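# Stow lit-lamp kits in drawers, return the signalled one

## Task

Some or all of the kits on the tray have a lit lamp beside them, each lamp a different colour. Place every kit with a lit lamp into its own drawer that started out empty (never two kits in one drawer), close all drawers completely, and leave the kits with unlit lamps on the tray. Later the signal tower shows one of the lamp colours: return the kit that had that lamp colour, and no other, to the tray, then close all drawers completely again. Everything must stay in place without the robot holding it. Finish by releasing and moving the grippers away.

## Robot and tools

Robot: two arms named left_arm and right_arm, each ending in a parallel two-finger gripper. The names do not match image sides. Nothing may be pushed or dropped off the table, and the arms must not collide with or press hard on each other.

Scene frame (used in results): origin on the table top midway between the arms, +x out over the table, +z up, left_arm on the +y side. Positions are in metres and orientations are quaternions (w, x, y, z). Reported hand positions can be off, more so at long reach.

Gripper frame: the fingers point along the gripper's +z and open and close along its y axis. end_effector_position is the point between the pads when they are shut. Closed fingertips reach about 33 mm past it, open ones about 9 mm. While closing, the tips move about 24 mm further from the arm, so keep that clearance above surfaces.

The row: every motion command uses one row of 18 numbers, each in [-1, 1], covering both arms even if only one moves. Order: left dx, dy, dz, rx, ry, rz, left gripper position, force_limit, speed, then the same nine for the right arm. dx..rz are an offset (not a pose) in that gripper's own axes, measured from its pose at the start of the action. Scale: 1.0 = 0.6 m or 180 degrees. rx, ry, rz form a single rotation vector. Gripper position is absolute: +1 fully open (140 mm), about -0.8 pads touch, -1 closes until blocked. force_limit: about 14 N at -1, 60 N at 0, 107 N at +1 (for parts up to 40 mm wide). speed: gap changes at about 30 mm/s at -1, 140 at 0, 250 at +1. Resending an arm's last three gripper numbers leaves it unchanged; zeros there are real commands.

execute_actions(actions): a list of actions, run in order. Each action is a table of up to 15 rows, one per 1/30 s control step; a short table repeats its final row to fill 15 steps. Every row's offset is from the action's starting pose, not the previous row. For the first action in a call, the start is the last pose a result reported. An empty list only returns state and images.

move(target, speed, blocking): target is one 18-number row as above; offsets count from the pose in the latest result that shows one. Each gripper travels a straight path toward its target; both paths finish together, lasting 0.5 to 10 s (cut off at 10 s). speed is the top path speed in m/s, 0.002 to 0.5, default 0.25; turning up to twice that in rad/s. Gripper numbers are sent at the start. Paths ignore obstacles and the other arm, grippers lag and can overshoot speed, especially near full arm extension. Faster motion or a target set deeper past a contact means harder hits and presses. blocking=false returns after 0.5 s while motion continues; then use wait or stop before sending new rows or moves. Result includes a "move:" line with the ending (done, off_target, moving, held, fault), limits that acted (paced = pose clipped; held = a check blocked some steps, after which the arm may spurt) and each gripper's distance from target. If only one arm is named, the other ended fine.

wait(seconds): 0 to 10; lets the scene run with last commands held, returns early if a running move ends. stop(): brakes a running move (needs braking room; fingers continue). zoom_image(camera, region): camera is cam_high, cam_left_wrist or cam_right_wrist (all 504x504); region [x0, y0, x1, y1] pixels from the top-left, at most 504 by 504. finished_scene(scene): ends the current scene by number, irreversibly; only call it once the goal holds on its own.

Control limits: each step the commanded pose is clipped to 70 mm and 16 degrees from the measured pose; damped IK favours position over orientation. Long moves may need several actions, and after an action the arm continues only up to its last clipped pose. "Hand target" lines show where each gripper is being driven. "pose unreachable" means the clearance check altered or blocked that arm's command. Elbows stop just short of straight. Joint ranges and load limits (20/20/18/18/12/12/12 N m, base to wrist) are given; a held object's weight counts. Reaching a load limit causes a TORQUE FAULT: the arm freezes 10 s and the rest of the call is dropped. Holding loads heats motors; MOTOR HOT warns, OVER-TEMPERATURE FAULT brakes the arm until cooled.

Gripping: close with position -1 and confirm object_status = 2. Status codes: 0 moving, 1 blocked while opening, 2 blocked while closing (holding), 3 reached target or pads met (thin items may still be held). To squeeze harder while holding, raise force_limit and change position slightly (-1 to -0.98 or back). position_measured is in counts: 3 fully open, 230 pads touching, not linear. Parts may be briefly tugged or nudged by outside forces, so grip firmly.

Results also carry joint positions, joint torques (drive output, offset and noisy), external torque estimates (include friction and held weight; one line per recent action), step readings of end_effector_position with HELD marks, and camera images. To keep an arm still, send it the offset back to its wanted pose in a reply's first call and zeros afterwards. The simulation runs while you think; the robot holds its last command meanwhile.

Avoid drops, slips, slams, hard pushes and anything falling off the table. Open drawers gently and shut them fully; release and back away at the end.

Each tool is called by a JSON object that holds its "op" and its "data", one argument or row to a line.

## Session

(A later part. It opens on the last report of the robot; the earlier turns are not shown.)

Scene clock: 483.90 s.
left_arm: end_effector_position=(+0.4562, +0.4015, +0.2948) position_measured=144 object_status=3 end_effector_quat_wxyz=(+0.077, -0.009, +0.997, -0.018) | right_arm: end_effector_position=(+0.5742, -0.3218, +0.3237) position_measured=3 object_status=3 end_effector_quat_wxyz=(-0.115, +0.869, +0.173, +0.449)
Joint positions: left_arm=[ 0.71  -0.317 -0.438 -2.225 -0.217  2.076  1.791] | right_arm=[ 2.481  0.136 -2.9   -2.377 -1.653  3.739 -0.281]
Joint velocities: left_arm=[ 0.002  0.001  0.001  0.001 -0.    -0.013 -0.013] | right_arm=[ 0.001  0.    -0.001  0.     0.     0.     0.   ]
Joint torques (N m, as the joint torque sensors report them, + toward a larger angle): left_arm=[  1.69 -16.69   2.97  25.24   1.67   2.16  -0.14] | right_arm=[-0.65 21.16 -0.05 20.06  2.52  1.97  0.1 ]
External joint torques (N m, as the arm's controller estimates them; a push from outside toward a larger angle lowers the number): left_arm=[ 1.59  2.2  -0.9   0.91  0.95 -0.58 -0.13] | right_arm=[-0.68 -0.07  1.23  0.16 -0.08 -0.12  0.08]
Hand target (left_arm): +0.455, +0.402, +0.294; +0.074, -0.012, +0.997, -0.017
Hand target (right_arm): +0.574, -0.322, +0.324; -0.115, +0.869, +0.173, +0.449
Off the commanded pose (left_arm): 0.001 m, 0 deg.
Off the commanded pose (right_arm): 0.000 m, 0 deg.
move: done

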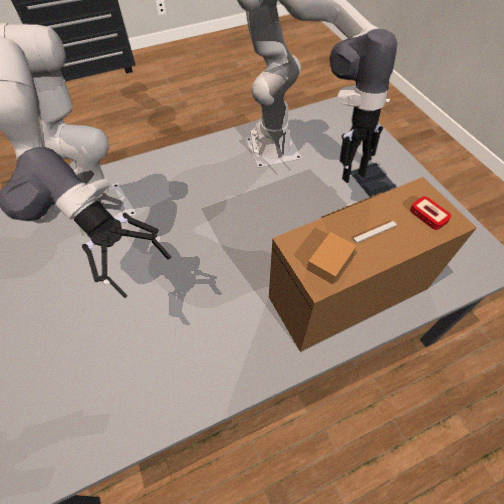

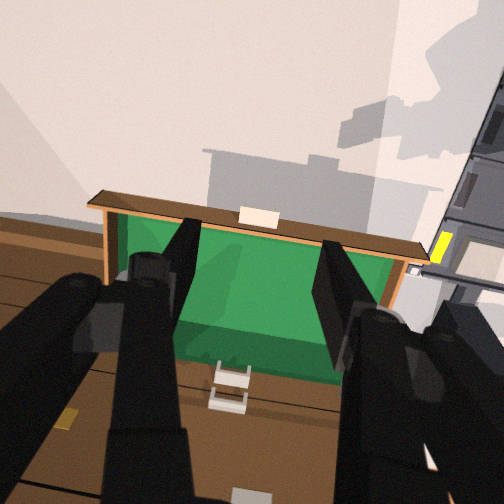

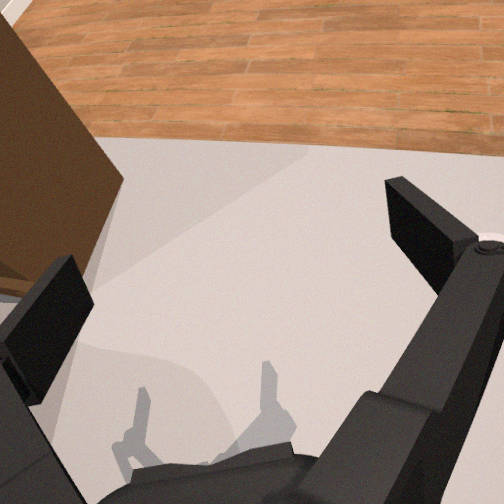

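{"op": "move", "data": {
  "target": [-0.155,0.45,0.042,-0.048,0.04,-0.494,-0.12,0,0,0,0,0,0,0,0,1,0,0],
  "speed": 0.4
}}

{"op": "move", "data": {
  "target": [0,0,0.27,0,0,0,-0.12,0,0,0,0,0,0,0,0,1,0,0],
  "speed": 0.15
}}

Scene clock: 489.90 s.
left_arm: end_effector_position=(+0.5461, +0.6752, +0.2719) position_measured=144 object_status=3 end_effector_quat_wxyz=(+0.015, +0.706, -0.708, +0.003) | right_arm: end_effector_position=(+0.5742, -0.3218, +0.3237) position_measured=3 object_status=3 end_effector_quat_wxyz=(-0.115, +0.869, +0.173, +0.449)
Joint positions: left_arm=[ 0.804  0.426 -0.248 -1.356  0.088  1.743  0.428] | right_arm=[ 2.481  0.136 -2.9   -2.377 -1.653  3.739 -0.281]
Joint velocities: left_arm=[-0.001 -0.001 -0.001  0.002  0.    -0.006 -0.031] | right_arm=[-0.    -0.001  0.    -0.001  0.001 -0.001  0.   ]
Joint torques (N m, as the joint torque sensors report them, + toward a larger angle): left_arm=[ -0.89 -42.05  -2.27  24.81   0.64   2.01  -0.06] | right_arm=[-0.38 20.85 -0.13 20.06  2.54  2.01  0.12]
External joint torques (N m, as the arm's controller estimates them; a push from outside toward a larger angle lowers the number): left_arm=[-0.89  3.07  0.39  0.58 -0.11 -0.4  -0.06] | right_arm=[-0.3  -0.3   1.26  0.17 -0.06 -0.05  0.1 ]
Hand target (left_arm): +0.546, +0.675, +0.272; +0.016, +0.710, -0.704, +0.002
Hand target (right_arm): +0.574, -0.322, +0.324; -0.115, +0.869, +0.173, +0.449
Off the commanded pose (left_arm): 0.004 m, 0 deg.
Off the commanded pose (right_arm): 0.000 m, 0 deg.
move: off_target (left_arm)

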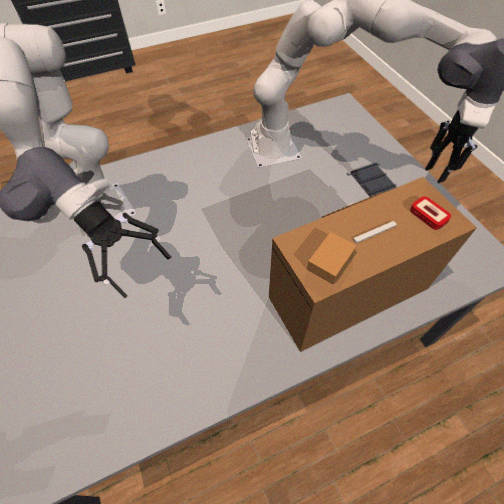

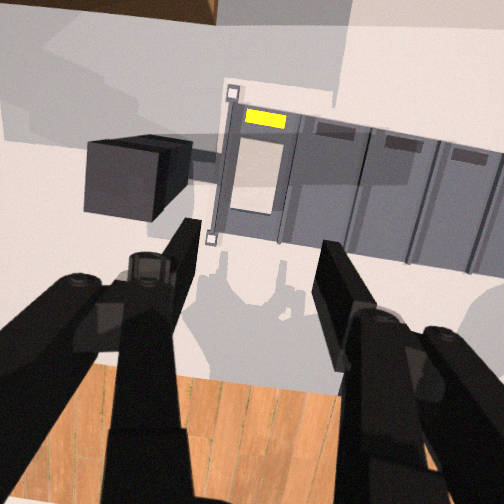

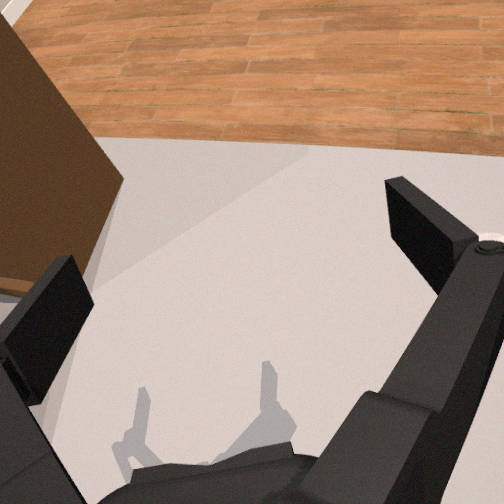

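Scene clock: 491.60 s.
left_arm: end_effector_position=(+0.5453, +0.6678, +0.1095) position_measured=144 object_status=3 end_effector_quat_wxyz=(+0.018, +0.704, -0.710, +0.005) | right_arm: end_effector_position=(+0.5742, -0.3218, +0.3237) position_measured=3 object_status=3 end_effector_quat_wxyz=(-0.115, +0.869, +0.173, +0.449)
Joint positions: left_arm=[ 0.801  0.519 -0.232 -1.634  0.109  2.108  0.415] | right_arm=[ 2.481  0.136 -2.9   -2.377 -1.653  3.739 -0.281]
Joint velocities: left_arm=[-0.     0.002  0.     0.001  0.001  0.013 -0.003] | right_arm=[ 0.001  0.    -0.001 -0.002 -0.001 -0.     0.001]
Joint torques (N m, as the joint torque sensors report them, + toward a larger angle): left_arm=[ -1.47 -45.36  -2.72  22.28   1.63   2.66  -0.11] | right_arm=[-0.5  21.13  0.08 20.07  2.53  2.    0.13]
External joint torques (N m, as the arm's controller estimates them; a push from outside toward a larger angle lowers the number): left_arm=[-1.36  1.17  0.59 -0.96  0.98  0.26 -0.11] | right_arm=[-0.51 -0.08  1.38  0.22 -0.06 -0.08  0.11]
Hand target (left_arm): +0.546, +0.669, +0.110; +0.015, +0.704, -0.710, +0.004
Hand target (right_arm): +0.574, -0.322, +0.324; -0.115, +0.869, +0.173, +0.449
Off the commanded pose (left_arm): 0.004 m, 1 deg.
Off the commanded pose (right_arm): 0.000 m, 0 deg.
move: off_target (left_arm)

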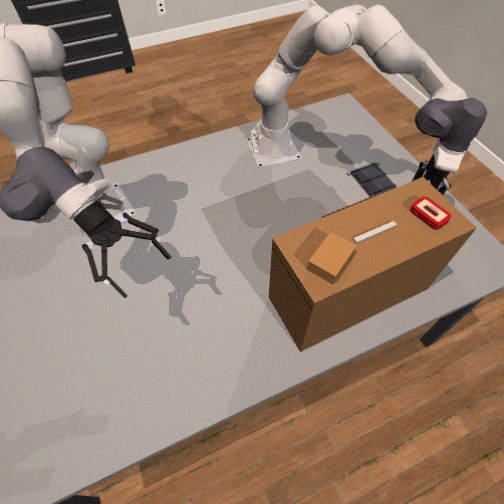

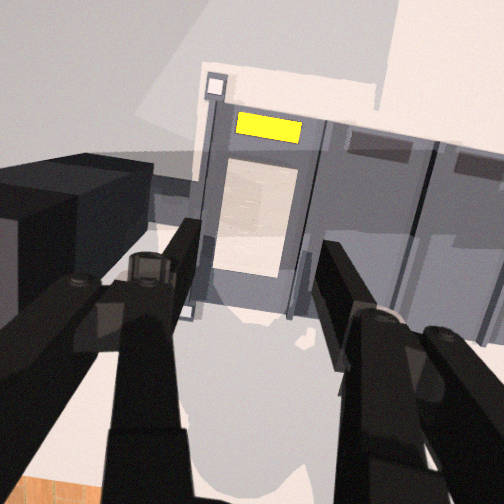

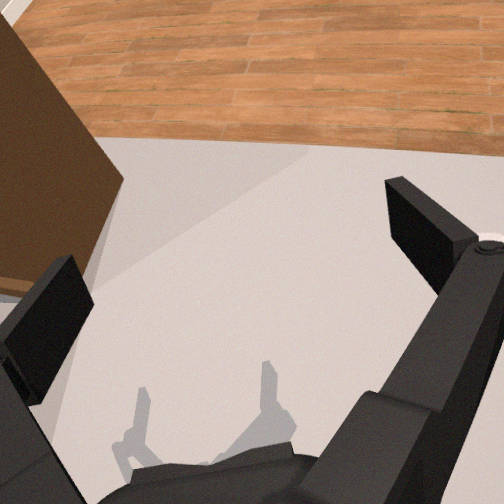

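{"op": "move", "data": {
  "target": [-0.008,-0.004,0.075,0,0,0,-0.12,0,0,0,0,0,0,0,0,1,0,0],
  "speed": 0.05
}}

{"op": "move", "data": {
  "target": [0,0,0.032,0,0,0,-0.12,0,0,0,0,0,0,0,0,1,0,0],
  "speed": 0.03
}}

Scene clock: 494.70 s.
left_arm: end_effector_position=(+0.5470, +0.6700, +0.0653) position_measured=144 object_status=3 end_effector_quat_wxyz=(+0.020, +0.704, -0.710, +0.007) | right_arm: end_effector_position=(+0.5742, -0.3218, +0.3237) position_measured=3 object_status=3 end_effector_quat_wxyz=(-0.115, +0.869, +0.173, +0.449)
Joint positions: left_arm=[ 0.8    0.587 -0.225 -1.645  0.12   2.183  0.414] | right_arm=[ 2.481  0.136 -2.9   -2.377 -1.653  3.739 -0.281]
Joint velocities: left_arm=[ 0.001  0.001  0.001  0.002  0.002  0.015 -0.001] | right_arm=[-0.001 -0.001  0.001 -0.    -0.     0.001 -0.   ]
Joint torques (N m, as the joint torque sensors report them, + toward a larger angle): left_arm=[ -1.37 -45.5   -2.89  21.32   1.63   2.76  -0.07] | right_arm=[-0.55 20.85  0.11 19.93  2.53  2.    0.1 ]
External joint torques (N m, as the arm's controller estimates them; a push from outside toward a larger angle lowers the number): left_arm=[-1.53  2.2   0.5  -1.33  1.01  0.37 -0.07] | right_arm=[-0.57 -0.32  1.38  0.08 -0.06 -0.08  0.08]
Hand target (left_arm): +0.547, +0.671, +0.064; +0.018, +0.703, -0.711, +0.006
Hand target (right_arm): +0.574, -0.322, +0.324; -0.115, +0.869, +0.173, +0.449
Off the commanded pose (left_arm): 0.001 m, 0 deg.
Off the commanded pose (right_arm): 0.000 m, 0 deg.
move: done

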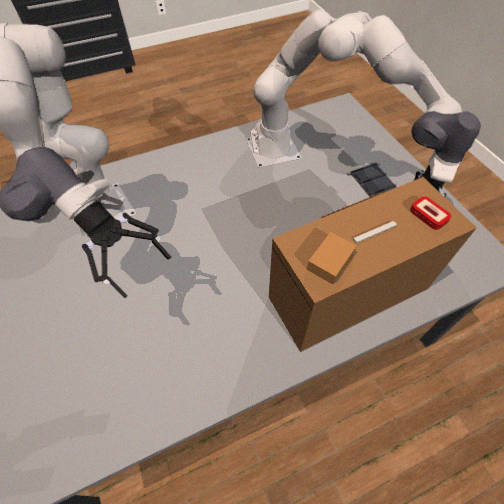

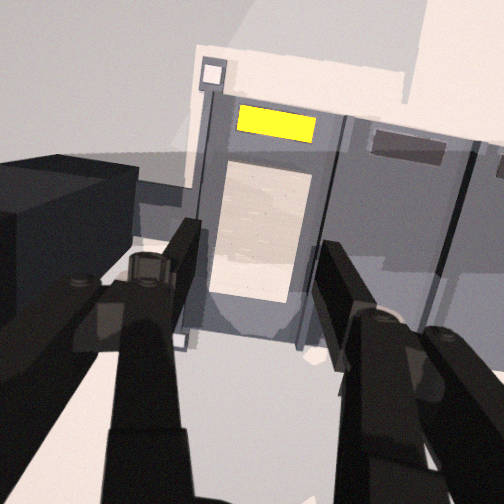

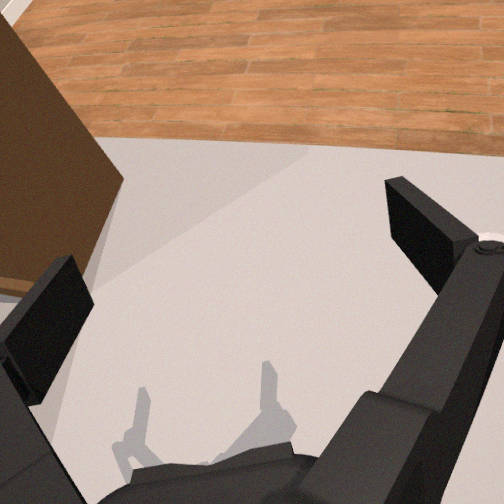

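Scene clock: 495.63 s.
left_arm: end_effector_position=(+0.5468, +0.6689, +0.0475) position_measured=144 object_status=3 end_effector_quat_wxyz=(+0.021, +0.704, -0.710, +0.009) | right_arm: end_effector_position=(+0.5742, -0.3218, +0.3237) position_measured=3 object_status=3 end_effector_quat_wxyz=(-0.115, +0.869, +0.173, +0.449)
Joint positions: left_arm=[ 0.799  0.613 -0.223 -1.652  0.121  2.214  0.414] | right_arm=[ 2.481  0.136 -2.9   -2.377 -1.653  3.739 -0.281]
Joint velocities: left_arm=[-0.002 -0.     0.001  0.    -0.001  0.012 -0.   ] | right_arm=[ 0.     0.     0.    -0.001  0.     0.     0.001]
Joint torques (N m, as the joint torque sensors report them, + toward a larger angle): left_arm=[ -1.34 -46.62  -2.73  20.17   1.55   2.85   0.08] | right_arm=[-0.29 21.02 -0.07 19.87  2.53  1.99  0.12]
External joint torques (N m, as the arm's controller estimates them; a push from outside toward a larger angle lowers the number): left_arm=[-1.41  1.36  0.83 -2.11  0.95  0.48  0.08] | right_arm=[-0.27 -0.19  1.25  0.04 -0.05 -0.09  0.1 ]
Hand target (left_arm): +0.547, +0.669, +0.046; +0.020, +0.703, -0.710, +0.008
Hand target (right_arm): +0.574, -0.322, +0.324; -0.115, +0.869, +0.173, +0.449
Off the commanded pose (left_arm): 0.002 m, 0 deg.
Off the commanded pose (right_arm): 0.000 m, 0 deg.
move: done

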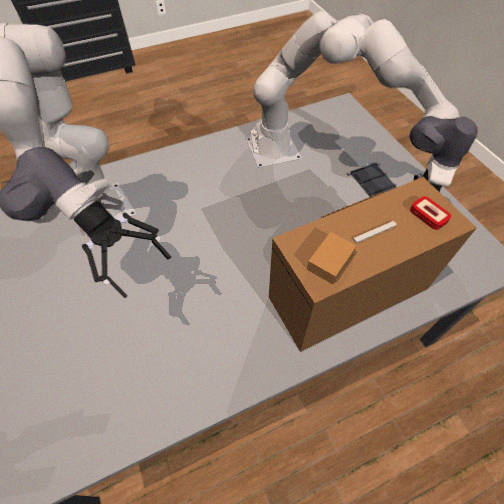

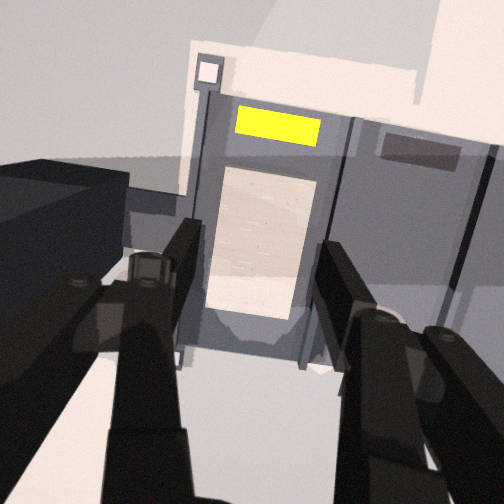

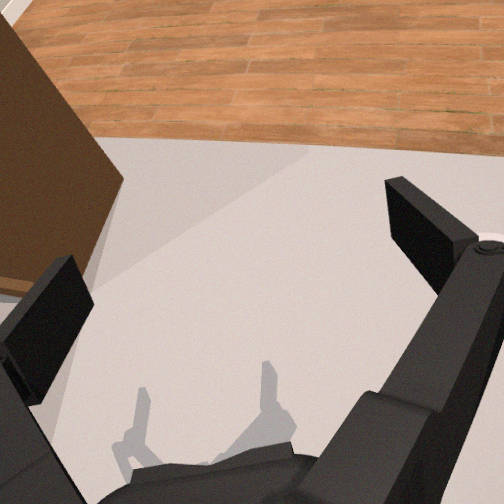

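{"op": "execute_actions", "data": {
  "actions": [
    [[0,0,0.008,0,0,0,-0.12,0,0,0,0,0,0,0,0,1,0,0]],
    [[0,0,0,0,0,0,-1,0,-0.5,0,0,0,0,0,0,1,0,0]]
  ]
}}

{"op": "move", "data": {
  "target": [0,0.03,-0.35,0,0,0,-1,0,-0.5,0,0,0,0,0,0,1,0,0],
  "speed": 0.2
}}

{"op": "move", "data": {
  "target": [0.47,0.02,0,0,0,0.5,-1,0,-0.5,0,0,0,0,0,0,1,0,0],
  "speed": 0.4
}}

Scene clock: 498.90 s.
left_arm: end_effector_position=(+0.5473, +0.6687, +0.0446) position_measured=175 object_status=2 end_effector_quat_wxyz=(+0.021, +0.704, -0.710, +0.010) | right_arm: end_effector_position=(+0.5742, -0.3218, +0.3237) position_measured=3 object_status=3 end_effector_quat_wxyz=(-0.115, +0.869, +0.173, +0.449)
Joint positions: left_arm=[ 0.799  0.617 -0.222 -1.653  0.121  2.22   0.414] | right_arm=[ 2.481  0.136 -2.9   -2.377 -1.653  3.739 -0.281]
Joint velocities: left_arm=[-0.001 -0.     0.001  0.001  0.     0.     0.001] | right_arm=[-0.001 -0.001  0.001  0.     0.     0.     0.001]
Joint torques (N m, as the joint torque sensors report them, + toward a larger angle): left_arm=[  0.93 -46.08  -4.25  22.05   0.46   2.34   0.12] | right_arm=[-0.54 21.03 -0.04 20.03  2.54  2.    0.15]
External joint torques (N m, as the arm's controller estimates them; a push from outside toward a larger angle lowers the number): left_arm=[ 0.88  2.21 -0.65 -0.35 -0.14 -0.06  0.12] | right_arm=[-0.52 -0.22  1.28  0.12 -0.06 -0.08  0.13]
External joint torques at the end of the 1st action: left_arm=[-0.26  1.97  0.09 -1.63  0.3   0.26  0.07] | right_arm=[-0.27 -0.14  1.46  0.1  -0.04 -0.06  0.12]
Hand target (left_arm): +0.547, +0.669, +0.044; +0.021, +0.704, -0.710, +0.010
Hand target (right_arm): +0.574, -0.322, +0.324; -0.115, +0.869, +0.173, +0.449
Off the commanded pose (left_arm): 0.000 m, 0 deg.
Off the commanded pose (right_arm): 0.000 m, 0 deg.
Step readings (end_effector_position; steps 1 to 15: 1st action; 16 to 30: 2nd action):
0: left_arm (+0.5474, +0.6691, +0.0476) | right_arm (+0.5742, -0.3218, +0.3237)
1: left_arm (+0.5475, +0.6692, +0.0474) | right_arm (+0.5742, -0.3218, +0.3237)
2: left_arm (+0.5475, +0.6691, +0.0468) | right_arm (+0.5742, -0.3218, +0.3237)
4: left_arm (+0.5472, +0.6688, +0.0454) | right_arm (+0.5742, -0.3218, +0.3237)
8: left_arm (+0.5470, +0.6685, +0.0442) | right_arm (+0.5742, -0.3218, +0.3237)
15: left_arm (+0.5472, +0.6686, +0.0443) | right_arm (+0.5742, -0.3218, +0.3237)
16: left_arm (+0.5472, +0.6686, +0.0443) | right_arm (+0.5742, -0.3218, +0.3237)
17: left_arm (+0.5472, +0.6686, +0.0443) | right_arm (+0.5742, -0.3218, +0.3237)
19: left_arm (+0.5472, +0.6686, +0.0443) | right_arm (+0.5742, -0.3218, +0.3237)
23: left_arm (+0.5473, +0.6687, +0.0446) | right_arm (+0.5742, -0.3218, +0.3237)
30: end_effector_position above

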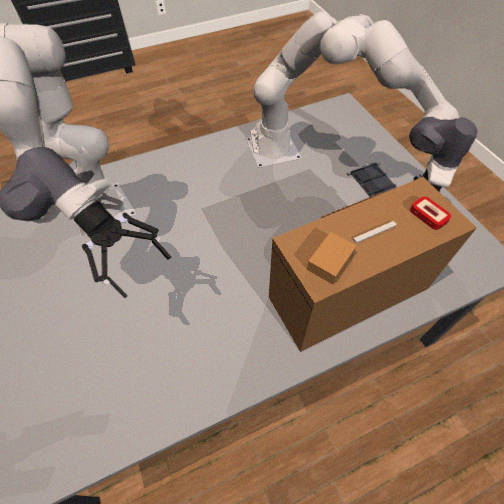

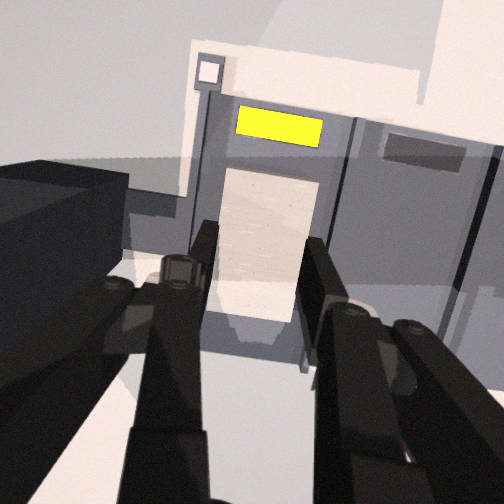

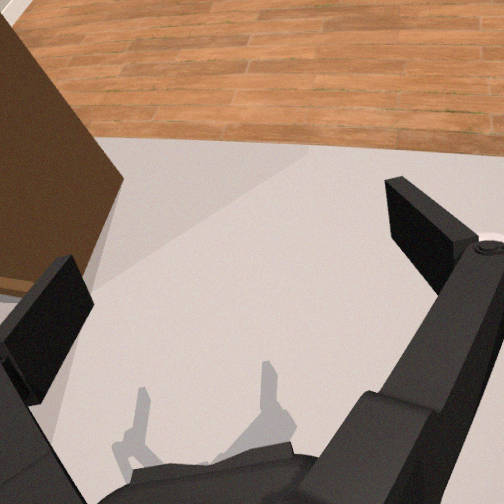

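Scene clock: 500.67 s.
left_arm: end_effector_position=(+0.5297, +0.6812, +0.2542) position_measured=175 object_status=2 end_effector_quat_wxyz=(+0.019, +0.706, -0.708, +0.006) | right_arm: end_effector_position=(+0.5742, -0.3218, +0.3237) position_measured=3 object_status=3 end_effector_quat_wxyz=(-0.115, +0.869, +0.173, +0.449)
Joint positions: left_arm=[ 0.831  0.391 -0.242 -1.451  0.071  1.798  0.455] | right_arm=[ 2.481  0.136 -2.9   -2.377 -1.653  3.739 -0.281]
Joint velocities: left_arm=[-0.001  0.    -0.    -0.001  0.001 -0.011  0.004] | right_arm=[ 0.    -0.     0.    -0.001  0.    -0.    -0.   ]
Joint torques (N m, as the joint torque sensors report them, + toward a larger angle): left_arm=[  1.61 -42.11  -4.15  25.17  -0.39   2.07   0.37] | right_arm=[-0.32 20.93 -0.26 20.06  2.54  2.    0.13]
External joint torques (N m, as the arm's controller estimates them; a push from outside toward a larger angle lowers the number): left_arm=[ 1.5   1.9  -1.78  0.92 -1.13 -0.33  0.37] | right_arm=[-0.33 -0.2   1.03  0.21 -0.05 -0.07  0.11]
Hand target (left_arm): +0.530, +0.680, +0.255; +0.021, +0.705, -0.709, +0.008
Hand target (right_arm): +0.574, -0.322, +0.324; -0.115, +0.869, +0.173, +0.449
Off the commanded pose (left_arm): 0.004 m, 1 deg.
Off the commanded pose (right_arm): 0.000 m, 0 deg.
move: off_target (left_arm)

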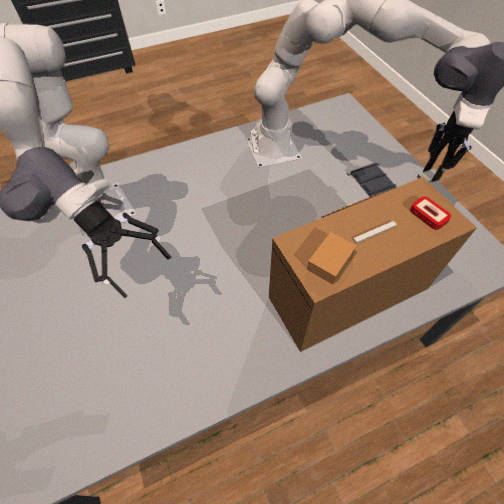

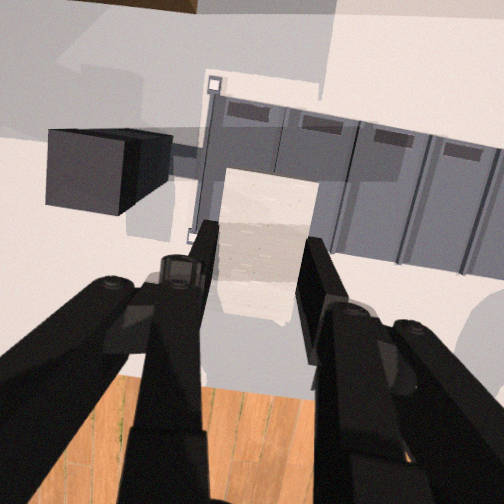

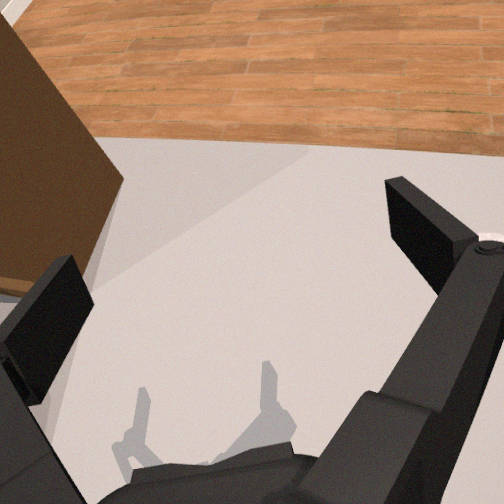

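Scene clock: 503.70 s.
left_arm: end_effector_position=(+0.5173, +0.3989, +0.2670) position_measured=175 object_status=2 end_effector_quat_wxyz=(-0.009, -0.002, +1.000, -0.015) | right_arm: end_effector_position=(+0.5742, -0.3218, +0.3237) position_measured=3 object_status=3 end_effector_quat_wxyz=(-0.115, +0.869, +0.173, +0.449)
Joint positions: left_arm=[ 0.84   0.083 -0.658 -1.858  0.023  1.904  1.607] | right_arm=[ 2.481  0.136 -2.9   -2.377 -1.653  3.739 -0.281]
Joint velocities: left_arm=[-0.001 -0.001 -0.    -0.001 -0.001  0.002  0.03 ] | right_arm=[ 0.001  0.001 -0.     0.001 -0.001  0.    -0.001]
Joint torques (N m, as the joint torque sensors report them, + toward a larger angle): left_arm=[  0.92 -29.44  -1.69  22.58  -0.49   2.75   0.27] | right_arm=[-0.44 21.05 -0.36 19.86  2.55  1.98  0.15]
External joint torques (N m, as the arm's controller estimates them; a push from outside toward a larger angle lowers the number): left_arm=[ 0.98 -0.78 -0.07 -1.61 -1.22  0.38  0.27] | right_arm=[-0.51 -0.24  0.87 -0.08 -0.05 -0.1   0.13]
Hand target (left_arm): +0.518, +0.399, +0.268; -0.007, +0.002, +1.000, -0.016
Hand target (right_arm): +0.574, -0.322, +0.324; -0.115, +0.869, +0.173, +0.449
Off the commanded pose (left_arm): 0.003 m, 0 deg.
Off the commanded pose (right_arm): 0.000 m, 0 deg.
move: done

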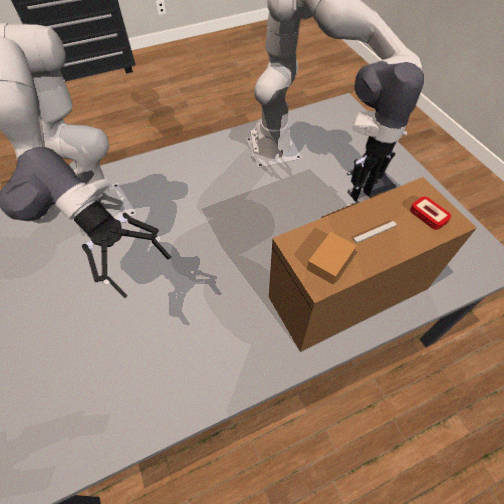

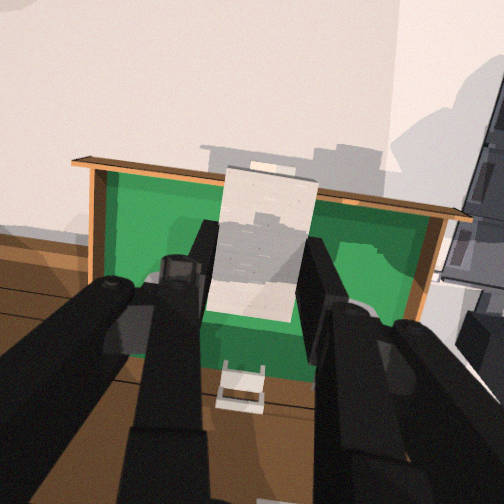

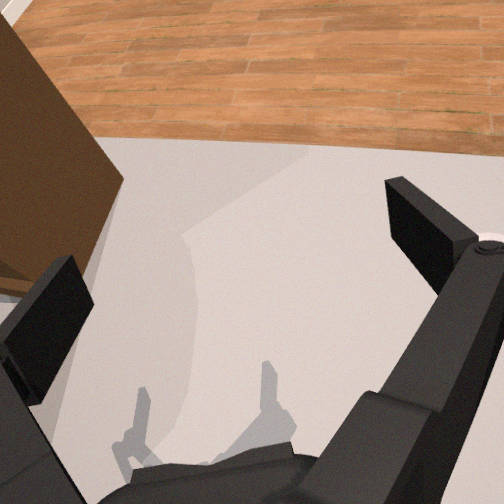

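{"op": "move", "data": {
  "target": [-0.063,-0.005,0.085,0,0.008,0,-1,0,-0.5,0,0,0,0,0,0,1,0,0],
  "speed": 0.08
}}

{"op": "move", "data": {
  "target": [0,0,0.046,0,0,0,-1,0,-0.5,0,0,0,0,0,0,1,0,0],
  "speed": 0.03
}}

Scene clock: 506.97 s.
left_arm: end_effector_position=(+0.5525, +0.3935, +0.2147) position_measured=175 object_status=2 end_effector_quat_wxyz=(-0.024, +0.002, +1.000, -0.018) | right_arm: end_effector_position=(+0.5742, -0.3218, +0.3237) position_measured=3 object_status=3 end_effector_quat_wxyz=(-0.115, +0.869, +0.173, +0.449)
Joint positions: left_arm=[ 0.77   0.281 -0.642 -1.767  0.142  1.943  1.528] | right_arm=[ 2.481  0.136 -2.9   -2.377 -1.653  3.739 -0.281]
Joint velocities: left_arm=[-0.003 -0.     0.001  0.002  0.004  0.001 -0.027] | right_arm=[-0.002  0.001 -0.002 -0.001 -0.001  0.    -0.001]
Joint torques (N m, as the joint torque sensors report them, + toward a larger angle): left_arm=[ -0.91 -33.88  -4.78  24.78   1.64   2.74  -0.19] | right_arm=[-0.27 20.87 -0.14 19.73  2.54  2.    0.11]
External joint torques (N m, as the arm's controller estimates them; a push from outside toward a larger angle lowers the number): left_arm=[-0.91  1.22  0.35  1.11  0.95  0.44 -0.18] | right_arm=[-0.13 -0.36  1.31 -0.17 -0.06 -0.07  0.09]
Hand target (left_arm): +0.555, +0.394, +0.216; -0.021, -0.003, +1.000, -0.016
Hand target (right_arm): +0.574, -0.322, +0.324; -0.115, +0.869, +0.173, +0.449
Off the commanded pose (left_arm): 0.002 m, 1 deg.
Off the commanded pose (right_arm): 0.000 m, 0 deg.
move: done

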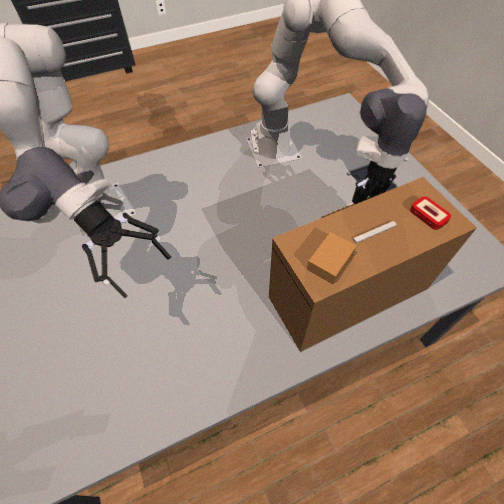

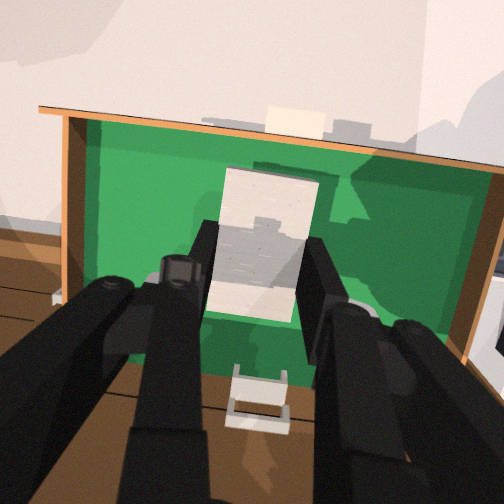

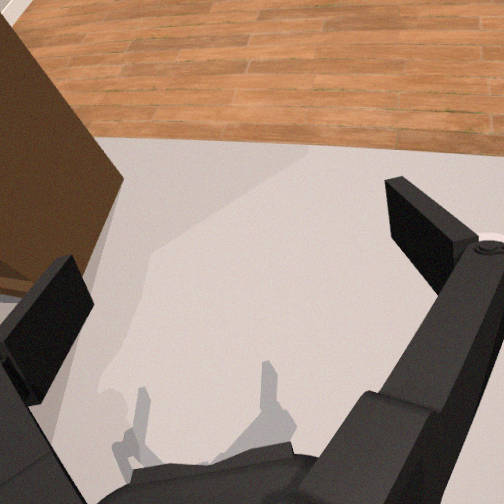

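Scene clock: 508.13 s.
left_arm: end_effector_position=(+0.5503, +0.3916, +0.1881) position_measured=175 object_status=2 end_effector_quat_wxyz=(-0.026, +0.003, +0.999, -0.020) | right_arm: end_effector_position=(+0.5742, -0.3218, +0.3237) position_measured=3 object_status=3 end_effector_quat_wxyz=(-0.115, +0.869, +0.173, +0.449)
Joint positions: left_arm=[ 0.77   0.302 -0.641 -1.812  0.154  2.     1.522] | right_arm=[ 2.481  0.136 -2.9   -2.377 -1.653  3.739 -0.281]
Joint velocities: left_arm=[-0.     0.001  0.     0.001  0.003  0.017 -0.006] | right_arm=[-0.001 -0.    -0.     0.001 -0.    -0.001  0.001]
Joint torques (N m, as the joint torque sensors report them, + toward a larger angle): left_arm=[ -0.63 -34.77  -5.28  21.84   1.71   2.7   -0.07] | right_arm=[-0.74 20.98 -0.31 19.89  2.56  2.    0.11]
External joint torques (N m, as the arm's controller estimates them; a push from outside toward a larger angle lowers the number): left_arm=[-0.67  0.65  0.2  -1.52  1.03  0.42 -0.07] | right_arm=[-0.68 -0.25  1.06 -0.04 -0.04 -0.08  0.09]
Hand target (left_arm): +0.551, +0.392, +0.187; -0.024, +0.002, +1.000, -0.018
Hand target (right_arm): +0.574, -0.322, +0.324; -0.115, +0.869, +0.173, +0.449
Off the commanded pose (left_arm): 0.002 m, 0 deg.
Off the commanded pose (right_arm): 0.000 m, 0 deg.
move: done

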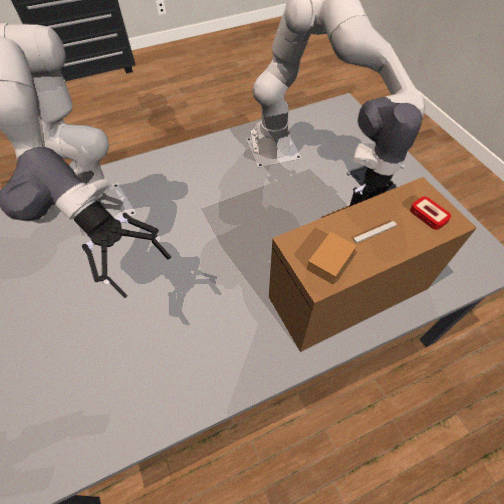

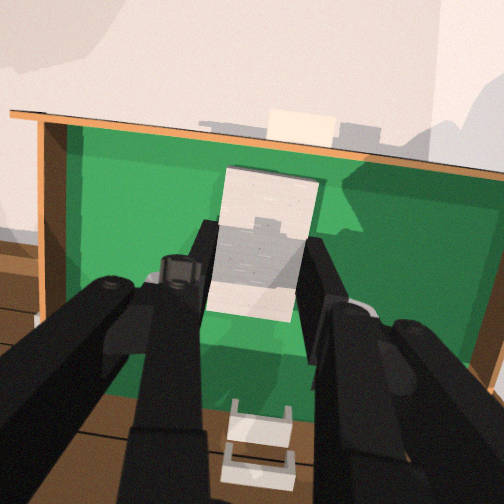

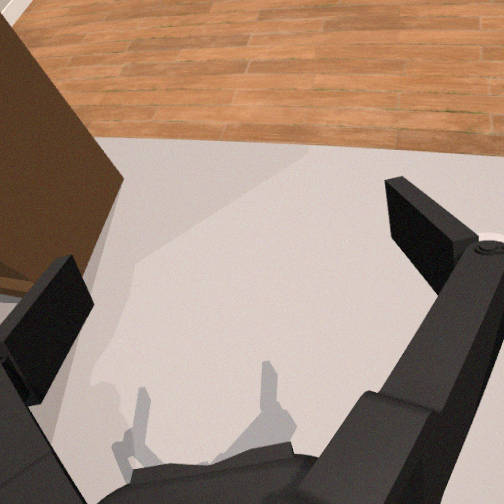

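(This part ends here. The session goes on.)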